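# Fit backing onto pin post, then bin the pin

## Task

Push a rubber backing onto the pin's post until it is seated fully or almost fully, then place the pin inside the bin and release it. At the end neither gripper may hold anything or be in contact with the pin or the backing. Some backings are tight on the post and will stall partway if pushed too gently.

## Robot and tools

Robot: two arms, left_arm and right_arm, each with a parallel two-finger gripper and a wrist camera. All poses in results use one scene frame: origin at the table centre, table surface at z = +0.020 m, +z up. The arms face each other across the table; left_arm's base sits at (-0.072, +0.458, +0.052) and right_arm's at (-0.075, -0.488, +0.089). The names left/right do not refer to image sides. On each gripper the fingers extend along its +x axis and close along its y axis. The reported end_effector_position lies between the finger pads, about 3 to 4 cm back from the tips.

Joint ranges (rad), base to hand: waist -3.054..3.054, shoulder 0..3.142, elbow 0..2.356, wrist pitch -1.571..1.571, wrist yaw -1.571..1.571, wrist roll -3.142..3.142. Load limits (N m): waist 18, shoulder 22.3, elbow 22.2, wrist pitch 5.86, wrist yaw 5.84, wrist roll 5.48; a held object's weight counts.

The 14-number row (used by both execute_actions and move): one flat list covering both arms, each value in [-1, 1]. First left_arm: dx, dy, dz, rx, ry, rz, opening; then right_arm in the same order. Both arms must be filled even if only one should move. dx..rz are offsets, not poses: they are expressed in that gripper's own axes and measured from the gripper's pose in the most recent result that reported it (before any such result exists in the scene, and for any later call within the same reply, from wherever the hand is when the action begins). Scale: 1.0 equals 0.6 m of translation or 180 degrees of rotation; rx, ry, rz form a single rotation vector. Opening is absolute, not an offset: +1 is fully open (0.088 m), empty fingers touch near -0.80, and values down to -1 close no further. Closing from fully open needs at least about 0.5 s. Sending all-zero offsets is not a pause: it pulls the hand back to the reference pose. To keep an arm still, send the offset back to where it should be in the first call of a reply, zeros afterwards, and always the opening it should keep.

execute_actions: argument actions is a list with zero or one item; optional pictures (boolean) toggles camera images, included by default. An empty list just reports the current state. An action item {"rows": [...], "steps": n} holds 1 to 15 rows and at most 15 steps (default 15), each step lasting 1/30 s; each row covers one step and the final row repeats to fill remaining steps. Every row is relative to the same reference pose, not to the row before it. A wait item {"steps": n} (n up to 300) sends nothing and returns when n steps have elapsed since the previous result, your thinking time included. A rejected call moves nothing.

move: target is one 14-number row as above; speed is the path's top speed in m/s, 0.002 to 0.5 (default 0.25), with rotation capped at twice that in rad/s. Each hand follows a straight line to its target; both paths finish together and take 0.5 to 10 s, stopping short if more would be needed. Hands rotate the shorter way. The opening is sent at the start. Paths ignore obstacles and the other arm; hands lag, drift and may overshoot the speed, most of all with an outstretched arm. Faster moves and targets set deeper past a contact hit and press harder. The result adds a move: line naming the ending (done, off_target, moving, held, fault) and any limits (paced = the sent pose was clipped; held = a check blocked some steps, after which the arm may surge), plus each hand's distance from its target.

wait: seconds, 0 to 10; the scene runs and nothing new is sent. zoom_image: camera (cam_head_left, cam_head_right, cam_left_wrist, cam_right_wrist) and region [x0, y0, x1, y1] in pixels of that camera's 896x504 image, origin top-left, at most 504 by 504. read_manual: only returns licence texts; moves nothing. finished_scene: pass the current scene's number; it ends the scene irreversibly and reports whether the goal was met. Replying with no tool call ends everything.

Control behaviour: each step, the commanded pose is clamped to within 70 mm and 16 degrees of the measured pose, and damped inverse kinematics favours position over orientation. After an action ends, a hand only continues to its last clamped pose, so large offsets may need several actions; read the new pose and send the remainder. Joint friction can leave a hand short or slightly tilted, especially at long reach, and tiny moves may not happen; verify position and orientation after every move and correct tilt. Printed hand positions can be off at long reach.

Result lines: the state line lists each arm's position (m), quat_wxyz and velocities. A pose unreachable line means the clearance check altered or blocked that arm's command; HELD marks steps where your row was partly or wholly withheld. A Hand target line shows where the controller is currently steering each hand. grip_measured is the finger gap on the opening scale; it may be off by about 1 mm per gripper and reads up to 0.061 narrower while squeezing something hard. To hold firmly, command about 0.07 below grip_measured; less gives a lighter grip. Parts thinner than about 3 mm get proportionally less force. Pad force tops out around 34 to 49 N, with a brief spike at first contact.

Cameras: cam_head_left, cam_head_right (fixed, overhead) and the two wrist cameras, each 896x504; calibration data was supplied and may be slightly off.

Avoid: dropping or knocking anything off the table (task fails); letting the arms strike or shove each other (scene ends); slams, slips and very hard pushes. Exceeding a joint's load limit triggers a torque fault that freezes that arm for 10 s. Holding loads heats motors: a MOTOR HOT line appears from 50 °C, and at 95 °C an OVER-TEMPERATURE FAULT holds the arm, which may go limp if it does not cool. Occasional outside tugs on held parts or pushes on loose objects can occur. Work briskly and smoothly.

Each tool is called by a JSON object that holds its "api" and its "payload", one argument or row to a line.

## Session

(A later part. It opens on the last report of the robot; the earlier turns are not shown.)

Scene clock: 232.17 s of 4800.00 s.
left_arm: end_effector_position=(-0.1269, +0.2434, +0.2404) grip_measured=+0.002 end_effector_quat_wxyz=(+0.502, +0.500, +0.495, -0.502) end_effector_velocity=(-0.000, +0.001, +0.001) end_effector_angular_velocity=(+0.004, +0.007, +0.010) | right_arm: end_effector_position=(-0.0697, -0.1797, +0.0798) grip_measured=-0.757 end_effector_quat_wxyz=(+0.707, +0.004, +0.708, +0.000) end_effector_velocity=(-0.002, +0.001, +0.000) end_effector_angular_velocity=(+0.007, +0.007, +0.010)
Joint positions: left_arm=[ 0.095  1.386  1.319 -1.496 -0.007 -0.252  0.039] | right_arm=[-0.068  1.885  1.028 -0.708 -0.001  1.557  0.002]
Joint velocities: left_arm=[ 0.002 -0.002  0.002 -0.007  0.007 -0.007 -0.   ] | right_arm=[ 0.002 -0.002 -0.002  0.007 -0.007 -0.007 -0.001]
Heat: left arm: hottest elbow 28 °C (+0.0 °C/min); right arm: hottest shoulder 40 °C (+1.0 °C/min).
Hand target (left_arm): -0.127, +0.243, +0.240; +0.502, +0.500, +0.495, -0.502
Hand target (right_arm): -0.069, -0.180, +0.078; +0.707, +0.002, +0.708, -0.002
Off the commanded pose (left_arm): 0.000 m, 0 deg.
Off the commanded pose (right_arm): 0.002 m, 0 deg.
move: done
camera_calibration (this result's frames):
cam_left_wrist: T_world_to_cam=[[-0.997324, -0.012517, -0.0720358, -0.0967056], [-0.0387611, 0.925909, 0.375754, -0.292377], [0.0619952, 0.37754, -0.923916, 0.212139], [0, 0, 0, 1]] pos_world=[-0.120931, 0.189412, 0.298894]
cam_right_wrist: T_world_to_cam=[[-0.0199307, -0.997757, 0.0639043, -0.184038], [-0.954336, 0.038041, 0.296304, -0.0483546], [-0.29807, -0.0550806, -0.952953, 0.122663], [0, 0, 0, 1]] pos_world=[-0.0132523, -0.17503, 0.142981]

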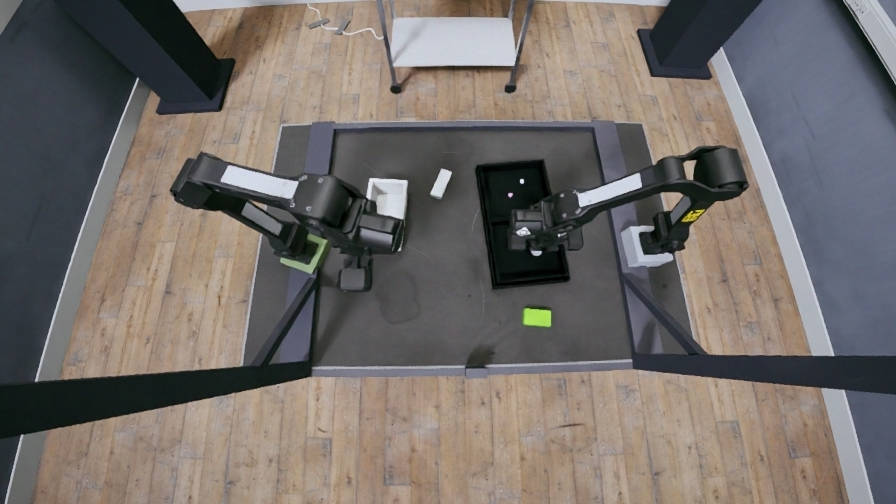

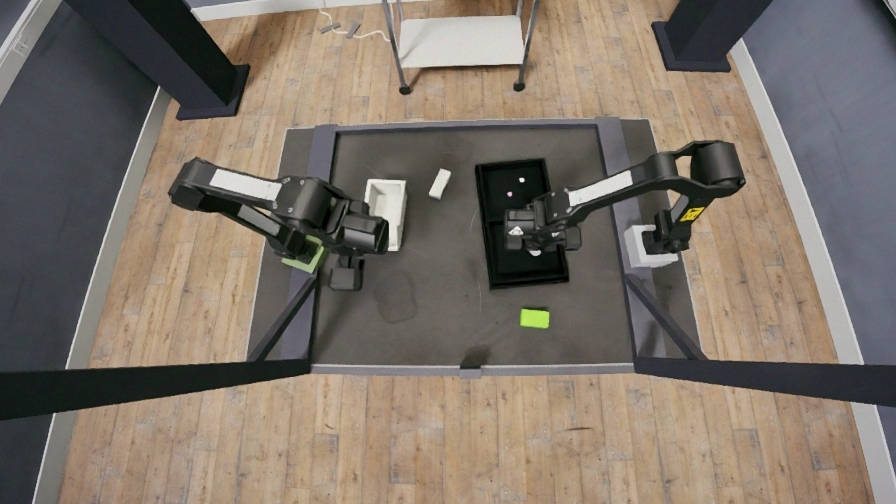

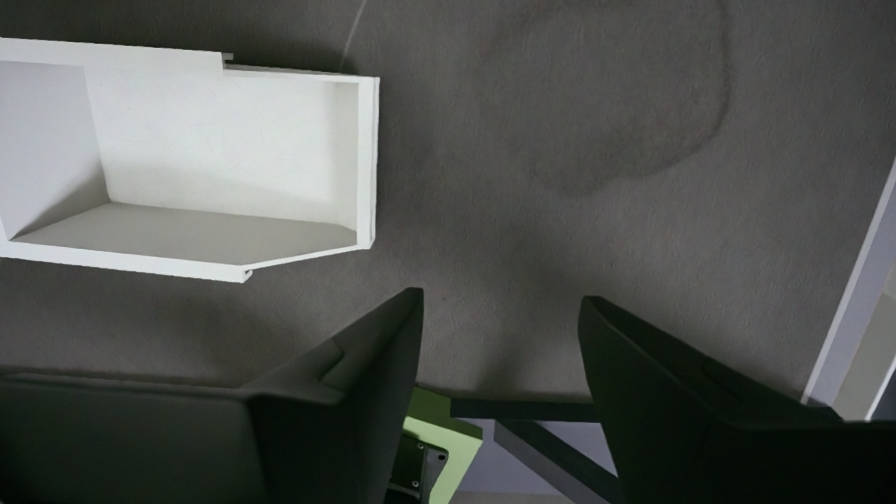

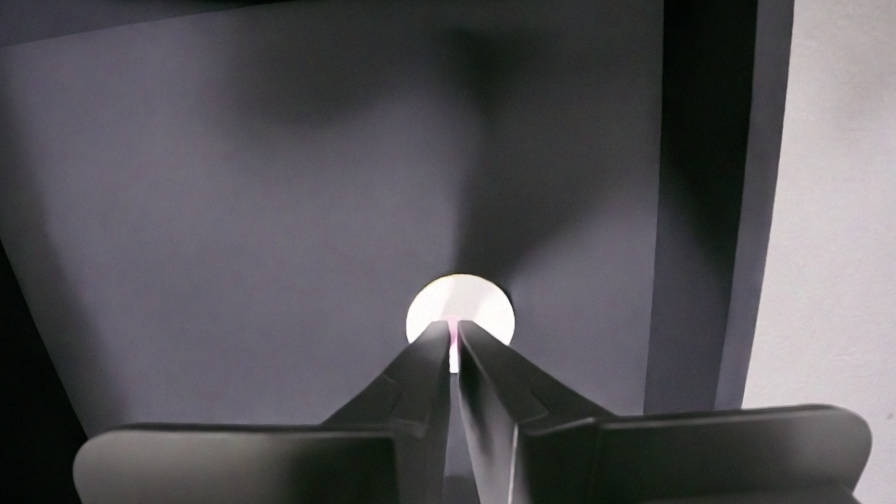

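{"api": "move", "payload": {
  "target": [0,0,0,0,0,0,0,0,0,0,0,0,0,-0.48]
}}

{"api": "move", "payload": {
  "target": [0,0,0,0,0,0,0,0.012,-0.003,0.001,0,0,0.002,-0.48],
  "speed": 0.03
}}

{"api": "zoom_image", "payload": {
  "camera": "cam_right_wrist",
  "region": [360,240,540,400]
}}

Scene clock: 236.13 s of 4800.00 s.
left_arm: end_effector_position=(-0.1269, +0.2434, +0.2404) grip_measured=+0.002 end_effector_quat_wxyz=(+0.502, +0.500, +0.495, -0.502) end_effector_velocity=(+0.003, +0.008, -0.001) end_effector_angular_velocity=(+0.038, -0.018, +0.005) | right_arm: end_effector_position=(-0.0697, -0.1797, +0.0798) grip_measured=-0.483 end_effector_quat_wxyz=(+0.707, +0.004, +0.708, +0.000) end_effector_velocity=(-0.000, -0.002, +0.002) end_effector_angular_velocity=(-0.002, +0.007, -0.010)
Joint positions: left_arm=[ 0.095  1.386  1.319 -1.496 -0.007 -0.252  0.039] | right_arm=[-0.068  1.885  1.028 -0.708 -0.001  1.557  0.015]
Joint velocities: left_arm=[-0.002  0.002 -0.002 -0.037 -0.007 -0.007 -0.   ] | right_arm=[-0.002 -0.007 -0.002 -0.007 -0.007  0.007  0.   ]
Heat: left arm: hottest elbow 28 °C (+0.0 °C/min); right arm: hottest shoulder 40 °C (+2.0 °C/min).
Hand target (left_arm): -0.127, +0.243, +0.240; +0.502, +0.500, +0.495, -0.502
Hand target (right_arm): -0.070, -0.180, +0.080; +0.707, +0.004, +0.708, +0.000
Off the commanded pose (left_arm): 0.000 m, 0 deg.
Off the commanded pose (right_arm): 0.000 m, 0 deg.
After step 90, 0.27 s passed at rest.
move: done
camera_calibration (this result's frames):
cam_left_wrist: T_world_to_cam=[[-0.997324, -0.012517, -0.0720358, -0.0967056], [-0.0387611, 0.925909, 0.375754, -0.292377], [0.0619952, 0.37754, -0.923916, 0.212139], [0, 0, 0, 1]] pos_world=[-0.120931, 0.189412, 0.298894]
cam_right_wrist: T_world_to_cam=[[-0.0199312, -0.997781, 0.0635236, -0.183929], [-0.954338, 0.037928, 0.296311, -0.0483775], [-0.298063, -0.0547171, -0.952977, 0.122736], [0, 0, 0, 1]] pos_world=[-0.0132512, -0.174971, 0.142984]

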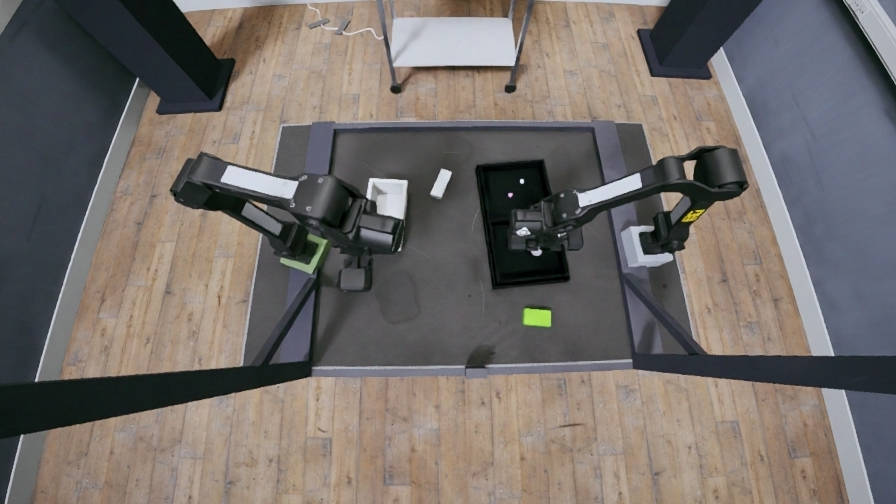

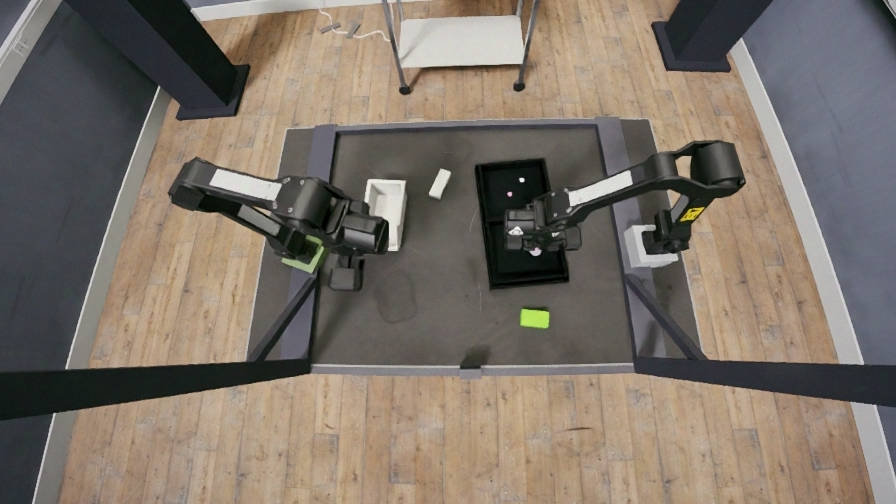

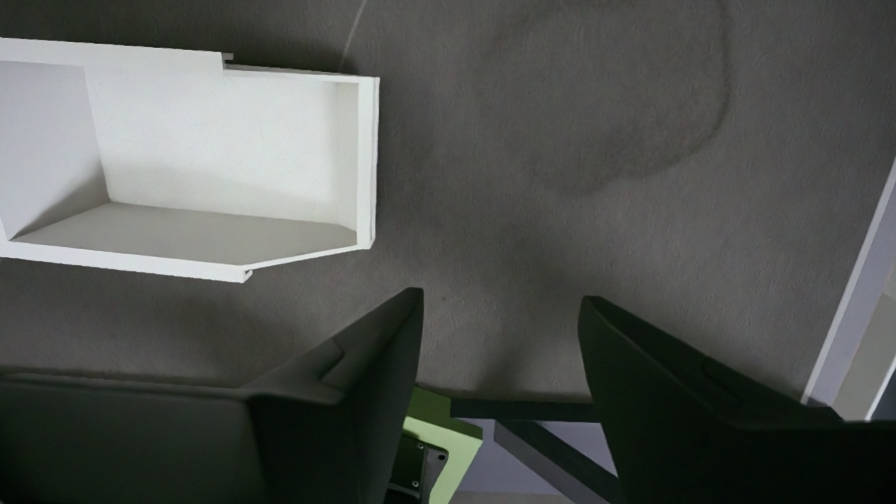

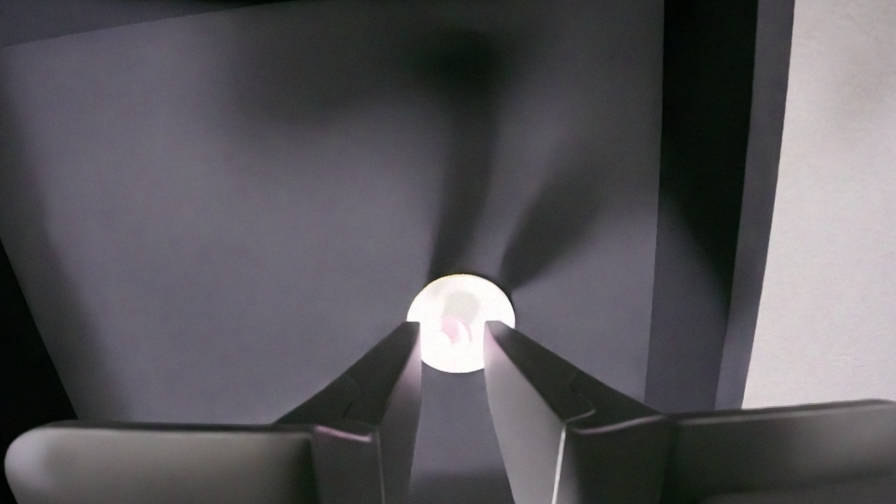

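Scene clock: 236.83 s of 4800.00 s.
left_arm: end_effector_position=(-0.1269, +0.2434, +0.2404) grip_measured=+0.002 end_effector_quat_wxyz=(+0.502, +0.500, +0.495, -0.502) end_effector_velocity=(-0.001, +0.003, -0.000) end_effector_angular_velocity=(+0.009, +0.005, +0.005) | right_arm: end_effector_position=(-0.0697, -0.1777, +0.0767) grip_measured=-0.482 end_effector_quat_wxyz=(+0.707, +0.011, +0.707, +0.007) end_effector_velocity=(-0.000, +0.001, -0.002) end_effector_angular_velocity=(+0.012, +0.007, +0.005)
Joint positions: left_arm=[ 0.095  1.386  1.319 -1.496 -0.007 -0.252  0.039] | right_arm=[-0.068  1.885  1.013 -0.673 -0.001  1.557  0.015]
Joint velocities: left_arm=[-0.002 -0.002 -0.002 -0.007  0.007 -0.007 -0.   ] | right_arm=[-0.002 -0.002 -0.012  0.022 -0.007 -0.007 -0.   ]
Heat: left arm: hottest elbow 28 °C (+0.0 °C/min); right arm: hottest shoulder 39 °C (+1.0 °C/min).
Hand target (left_arm): -0.127, +0.243, +0.240; +0.502, +0.500, +0.495, -0.502
Hand target (right_arm): -0.069, -0.181, +0.073; +0.707, +0.007, +0.708, +0.003
Off the commanded pose (left_arm): 0.000 m, 0 deg.
Off the commanded pose (right_arm): 0.006 m, 1 deg.
move: done
camera_calibration (this result's frames):
cam_left_wrist: T_world_to_cam=[[-0.997324, -0.012517, -0.0720358, -0.0967056], [-0.0387611, 0.925909, 0.375754, -0.292377], [0.0619952, 0.37754, -0.923916, 0.212139], [0, 0, 0, 1]] pos_world=[-0.120931, 0.189412, 0.298894]
cam_right_wrist: T_world_to_cam=[[-0.0199512, -0.998828, 0.0440968, -0.180441], [-0.954448, 0.0321609, 0.296638, -0.0485687], [-0.297709, -0.0361698, -0.953971, 0.123341], [0, 0, 0, 1]] pos_world=[-0.0132366, -0.174207, 0.140028]

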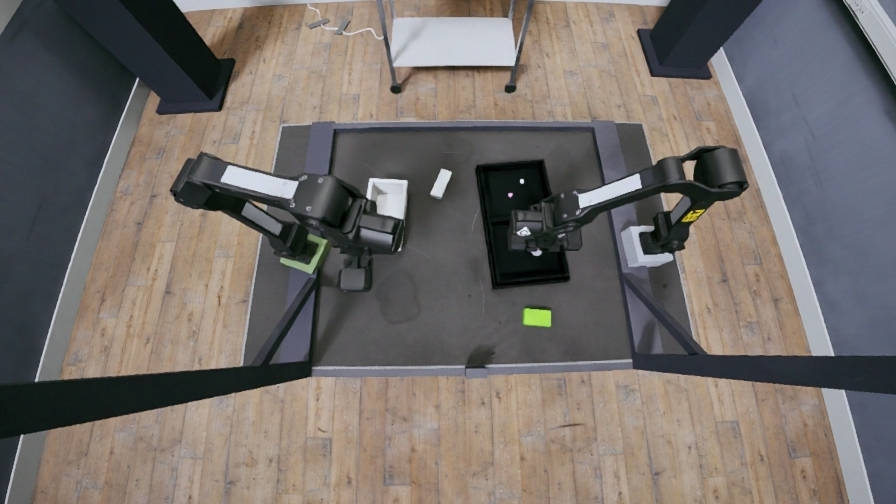

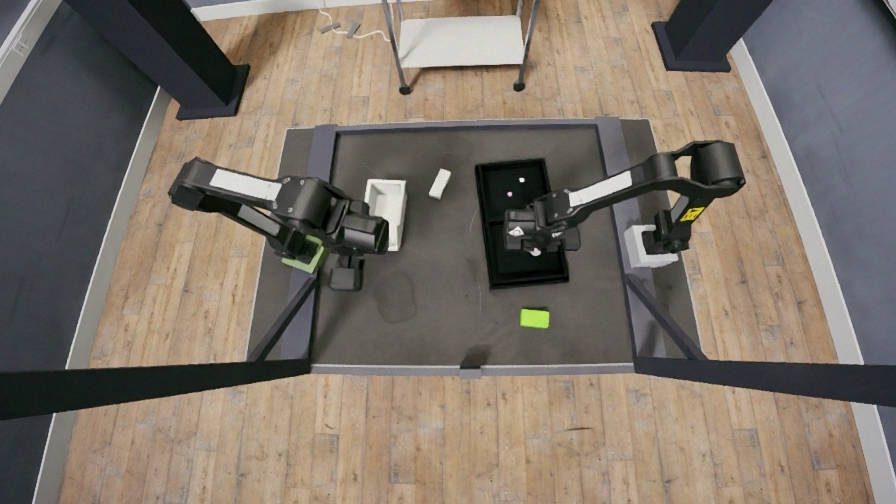

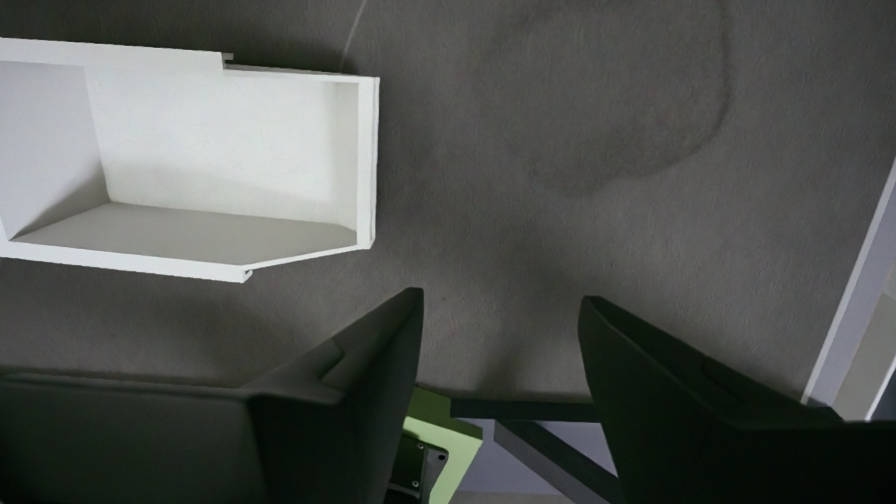

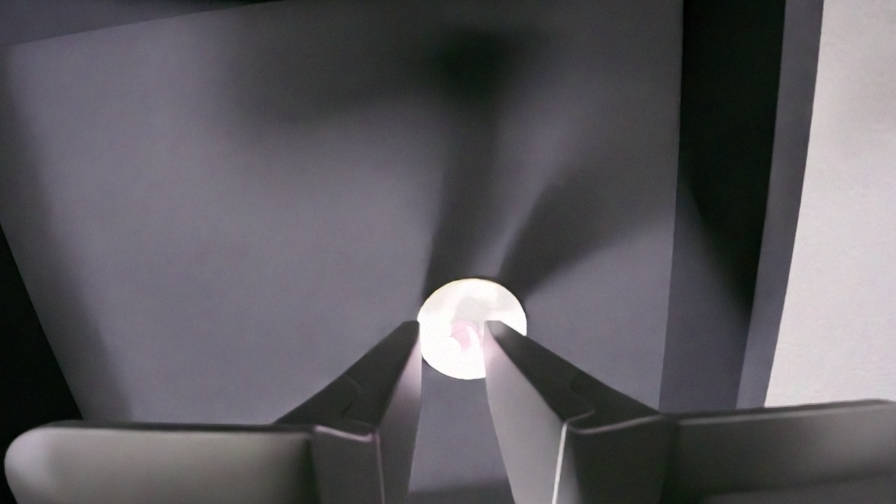

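Region (360, 240, 540, 400) of cam_right_wrist's 896x504 image, scaled by 2.800, with more detail than that image has.

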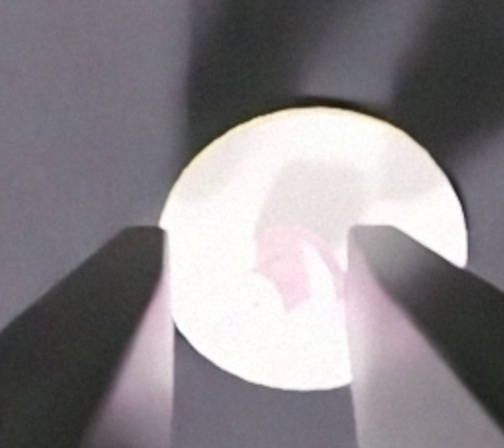

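{"api": "move", "payload": {
  "target": [0,0,0,0,0,0,0,0.003,-0.006,0,0,0,-0.008,-0.74],
  "speed": 0.03
}}

{"api": "zoom_image", "payload": {
  "camera": "cam_right_wrist",
  "region": [360,240,540,400]
}}

Scene clock: 240.70 s of 4800.00 s.
left_arm: end_effector_position=(-0.1269, +0.2434, +0.2404) grip_measured=+0.002 end_effector_quat_wxyz=(+0.502, +0.500, +0.495, -0.502) end_effector_velocity=(+0.004, +0.004, +0.001) end_effector_angular_velocity=(+0.011, -0.026, +0.005) | right_arm: end_effector_position=(-0.0696, -0.1806, +0.0770) grip_measured=-0.737 end_effector_quat_wxyz=(+0.707, +0.006, +0.707, +0.002) end_effector_velocity=(-0.000, +0.002, +0.004) end_effector_angular_velocity=(+0.007, +0.007, +0.020)
Joint positions: left_arm=[ 0.095  1.386  1.319 -1.496 -0.007 -0.252  0.039] | right_arm=[-0.068  1.885  1.014 -0.689 -0.001  1.557  0.003]
Joint velocities: left_arm=[-0.002 -0.002  0.002 -0.022 -0.022 -0.007 -0.   ] | right_arm=[-0.002 -0.007  0.007 -0.007 -0.007 -0.022 -0.   ]
Heat: left arm: hottest elbow 29 °C (+1.0 °C/min); right arm: hottest shoulder 39 °C (+1.0 °C/min).
Hand target (left_arm): -0.127, +0.243, +0.240; +0.502, +0.500, +0.495, -0.502
Hand target (right_arm): -0.070, -0.181, +0.075; +0.707, +0.002, +0.708, -0.002
Off the commanded pose (left_arm): 0.000 m, 0 deg.
Off the commanded pose (right_arm): 0.002 m, 1 deg.
After step 90, 0.17 s passed at rest.
move: done
camera_calibration (this result's frames):
cam_left_wrist: T_world_to_cam=[[-0.997324, -0.012517, -0.0720358, -0.0967056], [-0.0387611, 0.925909, 0.375754, -0.292377], [0.0619952, 0.37754, -0.923916, 0.212139], [0, 0, 0, 1]] pos_world=[-0.120931, 0.189412, 0.298894]
cam_right_wrist: T_world_to_cam=[[-0.0199901, -0.998083, 0.058573, -0.184367], [-0.954592, 0.036471, 0.295677, -0.0476507], [-0.297246, -0.0500027, -0.953491, 0.12099], [0, 0, 0, 1]] pos_world=[-0.0132086, -0.176226, 0.140251]

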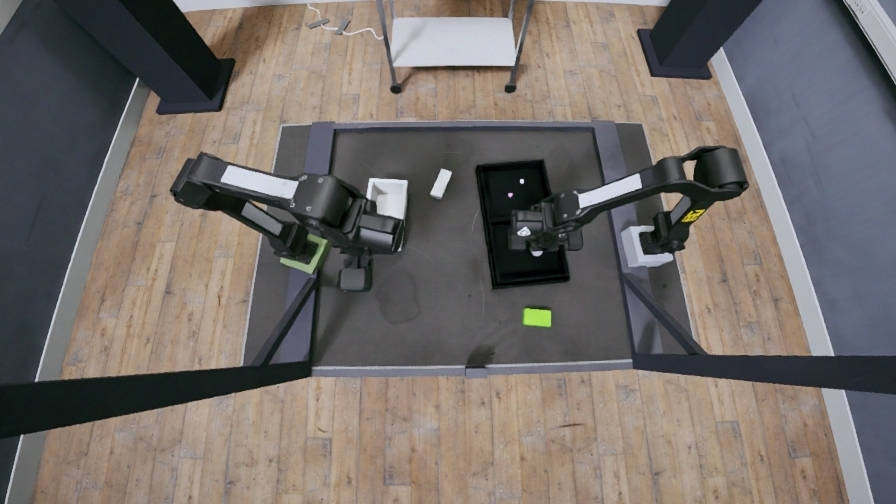

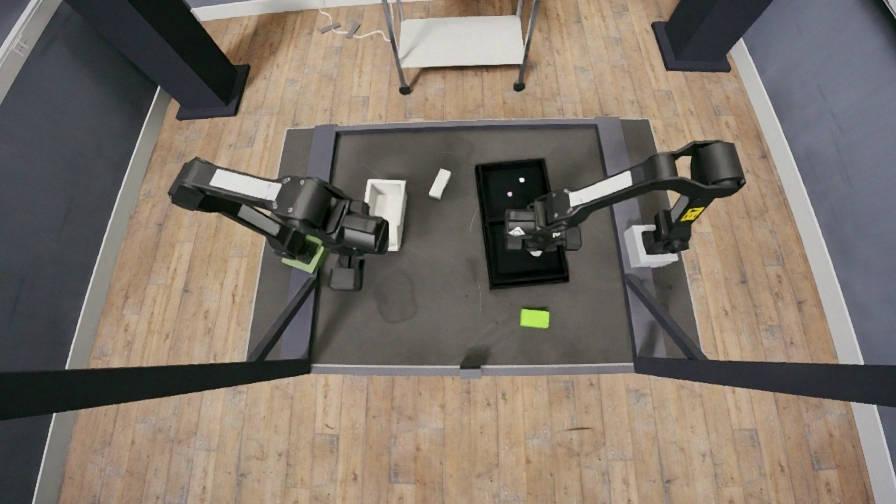

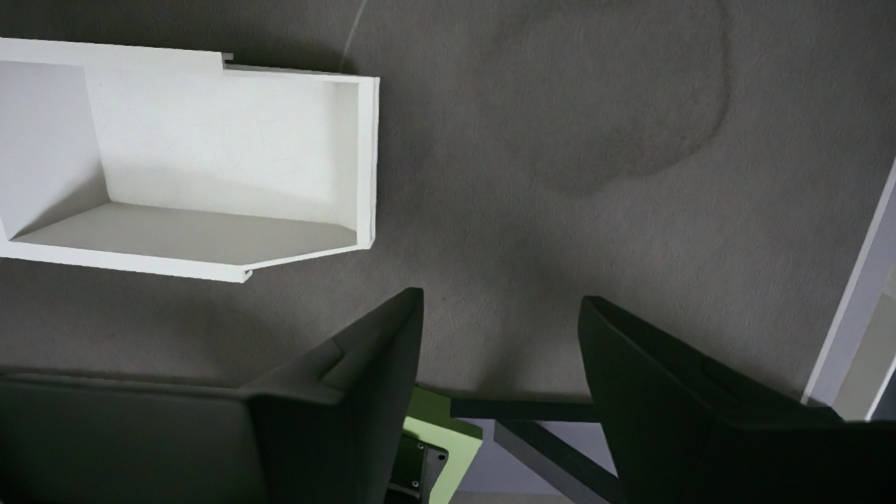

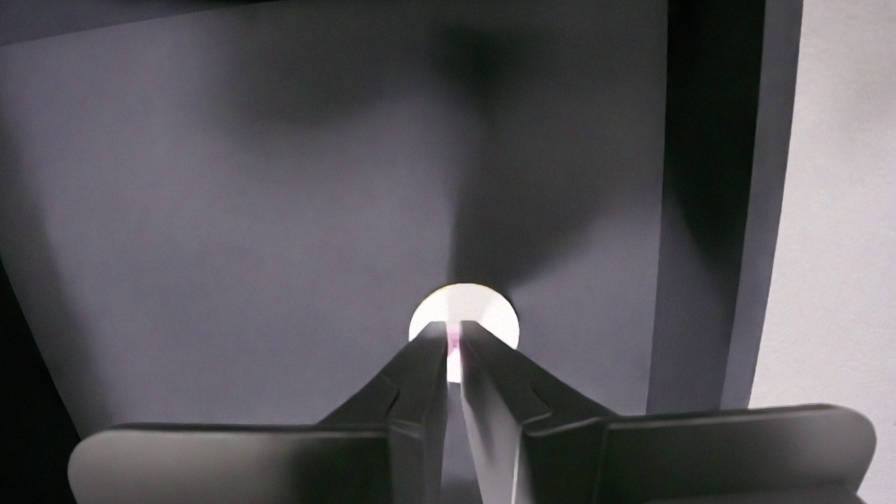

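Region (360, 240, 540, 400) of cam_right_wrist's 896x504 image, scaled by 2.800, with more detail than that image has.

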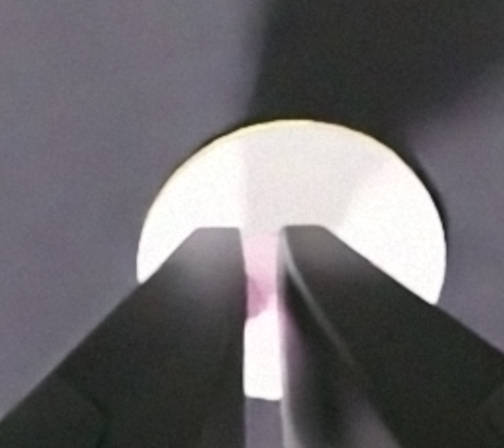

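{"api": "move", "payload": {
  "target": [0,0,0,0,0,0,0,0,0,0,0,0,0,-0.61]
}}

{"api": "move", "payload": {
  "target": [0,0,0,0,0,0,0,0.014,-0.004,-0.002,0,0,-0.005,-0.61],
  "speed": 0.02
}}

{"api": "zoom_image", "payload": {
  "camera": "cam_right_wrist",
  "region": [360,240,540,400]
}}

Scene clock: 246.47 s of 4800.00 s.
left_arm: end_effector_position=(-0.1269, +0.2434, +0.2404) grip_measured=+0.002 end_effector_quat_wxyz=(+0.502, +0.500, +0.495, -0.502) end_effector_velocity=(-0.001, +0.003, -0.000) end_effector_angular_velocity=(+0.009, +0.005, +0.005) | right_arm: end_effector_position=(-0.0696, -0.1808, +0.0770) grip_measured=-0.613 end_effector_quat_wxyz=(+0.707, +0.006, +0.707, +0.002) end_effector_velocity=(-0.000, -0.002, +0.000) end_effector_angular_velocity=(-0.007, +0.007, +0.005)
Joint positions: left_arm=[ 0.095  1.386  1.319 -1.496 -0.007 -0.252  0.039] | right_arm=[-0.068  1.885  1.014 -0.69  -0.001  1.557  0.009]
Joint velocities: left_arm=[-0.002 -0.002 -0.002 -0.007  0.007 -0.007 -0.   ] | right_arm=[-0.002 -0.002 -0.002 -0.007 -0.007 -0.007  0.   ]
Heat: left arm: hottest elbow 29 °C (+1.0 °C/min); right arm: hottest shoulder 39 °C (+1.0 °C/min).
Hand target (left_arm): -0.127, +0.243, +0.240; +0.502, +0.500, +0.495, -0.502
Hand target (right_arm): -0.070, -0.181, +0.077; +0.707, +0.006, +0.707, +0.002
Off the commanded pose (left_arm): 0.000 m, 0 deg.
Off the commanded pose (right_arm): 0.000 m, 0 deg.
After step 90, 2.07 s passed at rest.
move: done
camera_calibration (this result's frames):
cam_left_wrist: T_world_to_cam=[[-0.997324, -0.012517, -0.0720358, -0.0967056], [-0.0387611, 0.925909, 0.375754, -0.292377], [0.0619952, 0.37754, -0.923916, 0.212139], [0, 0, 0, 1]] pos_world=[-0.120931, 0.189412, 0.298894]
cam_right_wrist: T_world_to_cam=[[-0.0199893, -0.998038, 0.0593346, -0.184584], [-0.954587, 0.0366965, 0.295663, -0.047605], [-0.29726, -0.05073, -0.953448, 0.120844], [0, 0, 0, 1]] pos_world=[-0.0132108, -0.176344, 0.140245]

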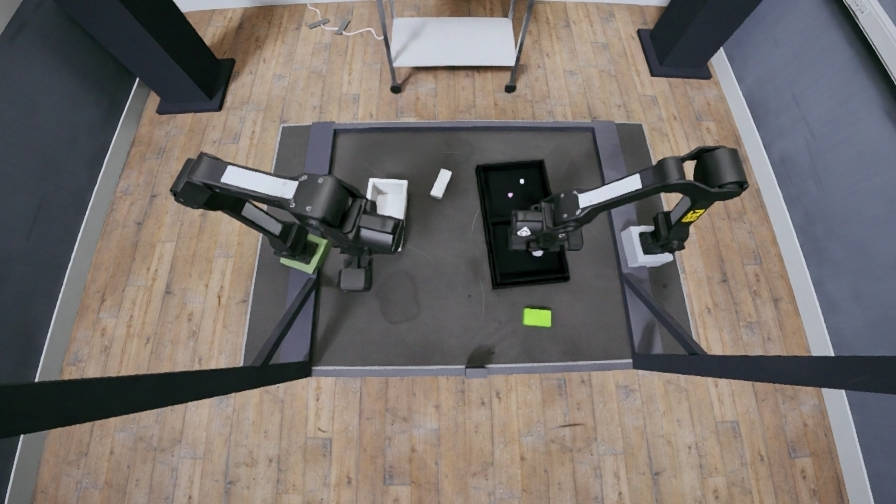

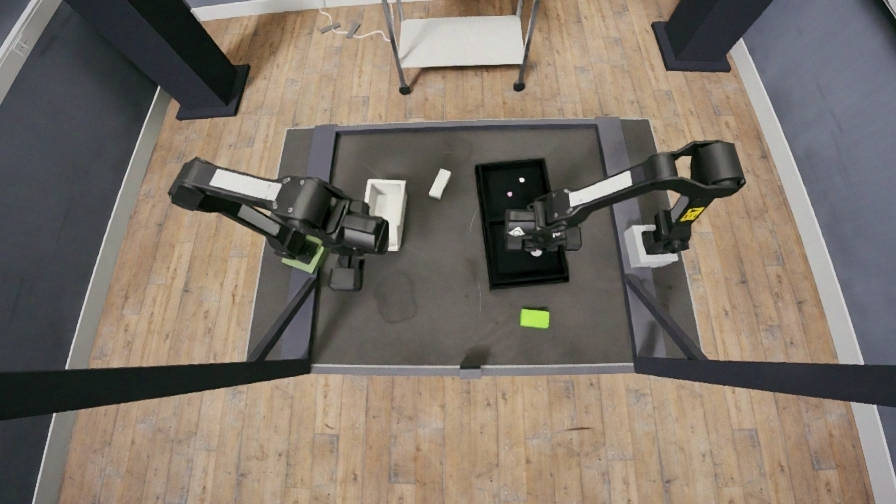

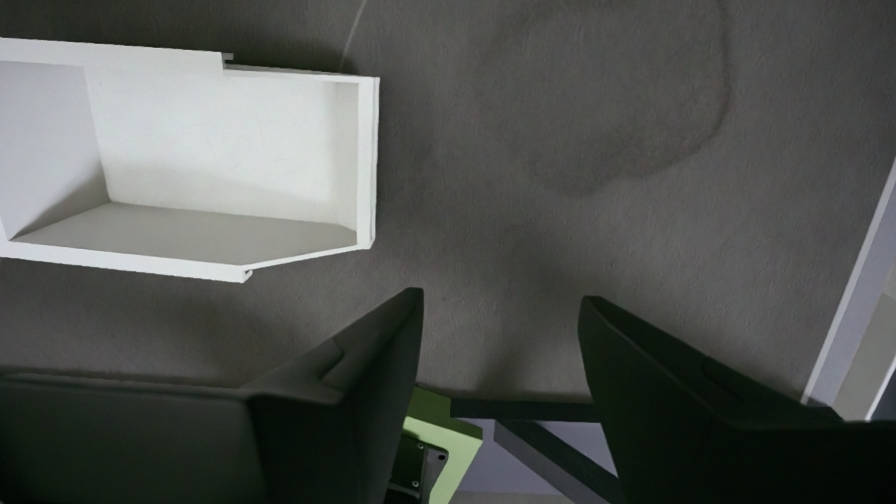

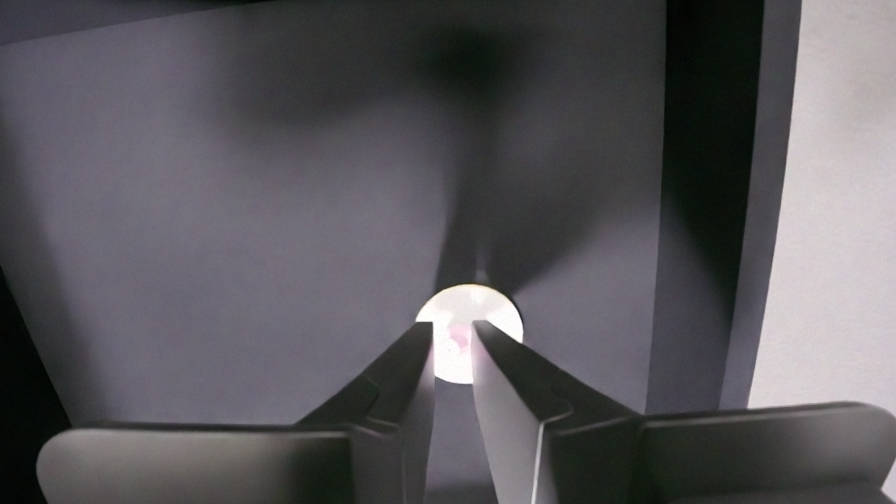

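Scene clock: 247.17 s of 4800.00 s.
left_arm: end_effector_position=(-0.1269, +0.2434, +0.2404) grip_measured=+0.002 end_effector_quat_wxyz=(+0.502, +0.500, +0.495, -0.502) end_effector_velocity=(+0.001, +0.002, -0.000) end_effector_angular_velocity=(+0.005, -0.009, +0.005) | right_arm: end_effector_position=(-0.0695, -0.1792, +0.0757) grip_measured=-0.612 end_effector_quat_wxyz=(+0.707, +0.008, +0.707, +0.003) end_effector_velocity=(+0.001, -0.000, -0.003) end_effector_angular_velocity=(-0.002, +0.007, +0.000)
Joint positions: left_arm=[ 0.095  1.386  1.319 -1.496 -0.007 -0.252  0.039] | right_arm=[-0.068  1.889  1.014 -0.68   0.     1.558  0.009]
Joint velocities: left_arm=[-0.002 -0.002 -0.002 -0.007 -0.007 -0.007 -0.   ] | right_arm=[-0.007  0.007 -0.002  0.007 -0.007 -0.007 -0.   ]
Heat: left arm: hottest elbow 29 °C (+1.0 °C/min); right arm: hottest shoulder 39 °C (+2.0 °C/min).
Hand target (left_arm): -0.127, +0.243, +0.240; +0.502, +0.500, +0.495, -0.502
Hand target (right_arm): -0.071, -0.183, +0.069; +0.707, -0.000, +0.707, -0.004
Off the commanded pose (left_arm): 0.000 m, 0 deg.
Off the commanded pose (right_arm): 0.008 m, 1 deg.
move: done
camera_calibration (this result's frames):
cam_left_wrist: T_world_to_cam=[[-0.997324, -0.012517, -0.0720358, -0.0967056], [-0.0387611, 0.925909, 0.375754, -0.292377], [0.0619952, 0.37754, -0.923916, 0.212139], [0, 0, 0, 1]] pos_world=[-0.120931, 0.189412, 0.298894]
cam_right_wrist: T_world_to_cam=[[-0.0208087, -0.998303, 0.0543827, -0.182692], [-0.95481, 0.0359741, 0.295033, -0.0472389], [-0.296489, -0.0457859, -0.953938, 0.120709], [0, 0, 0, 1]] pos_world=[-0.0131169, -0.175155, 0.139021]

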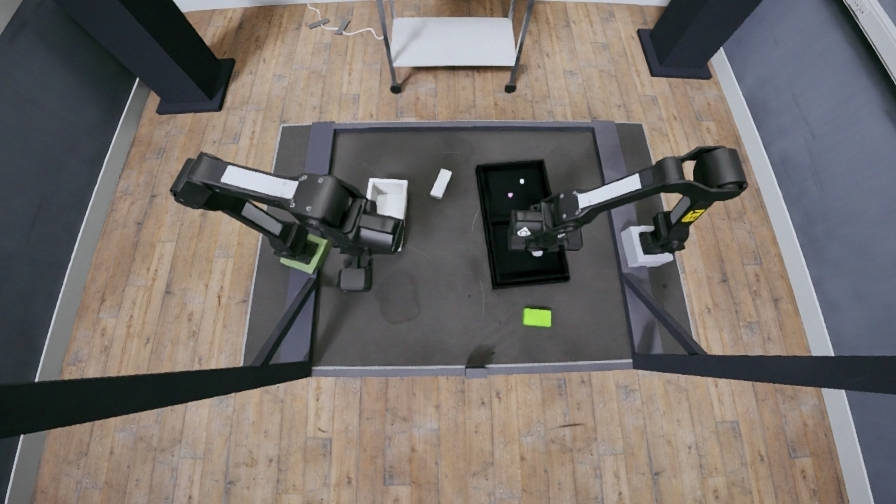

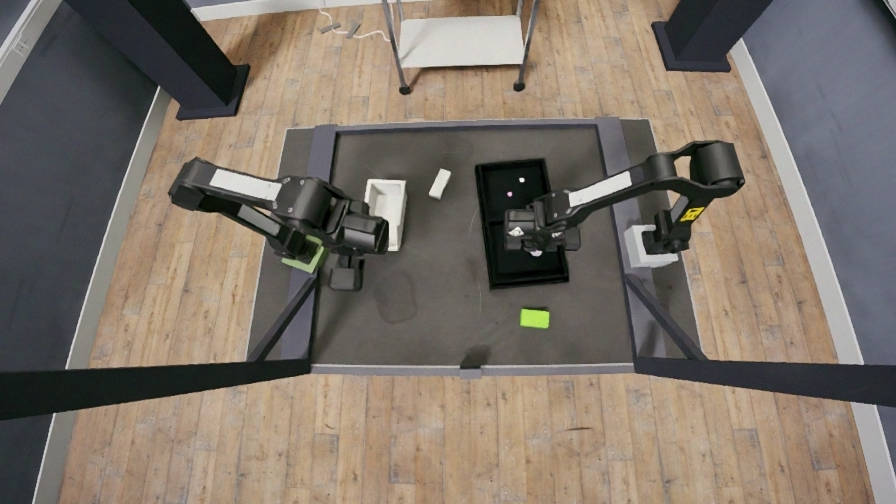

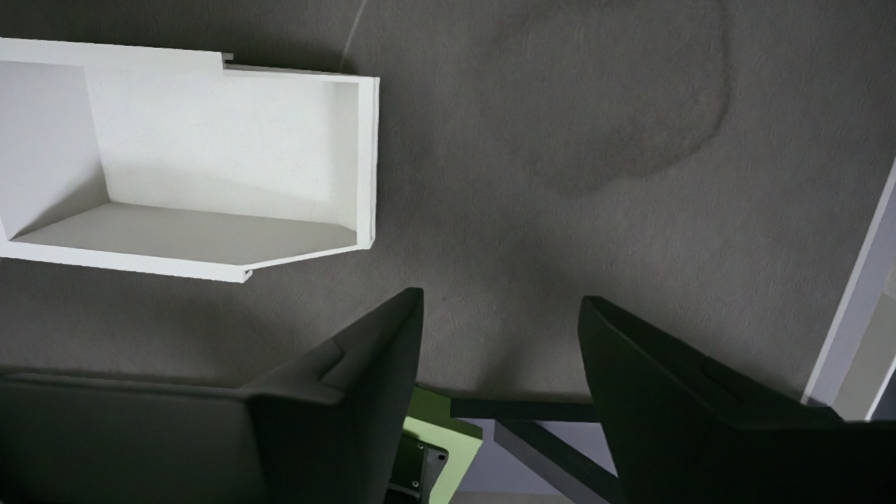

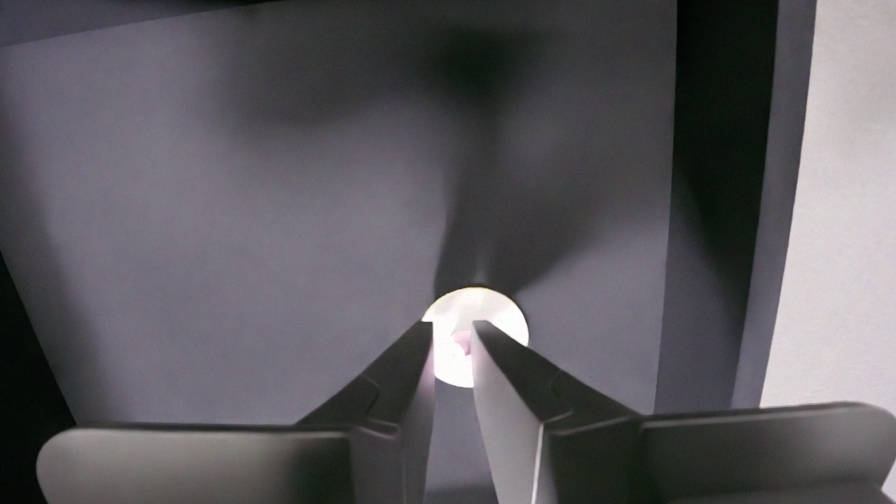

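Region (360, 240, 540, 400) of cam_right_wrist's 896x504 image, scaled by 2.800, with more detail than that image has.

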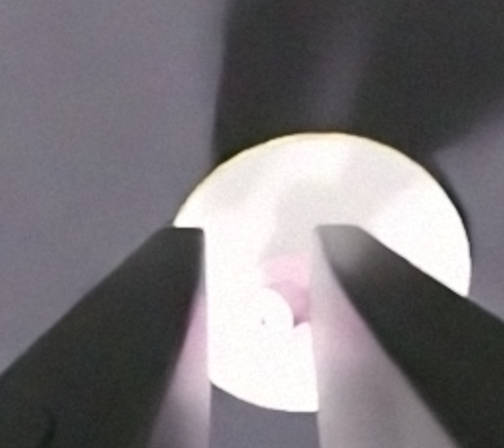

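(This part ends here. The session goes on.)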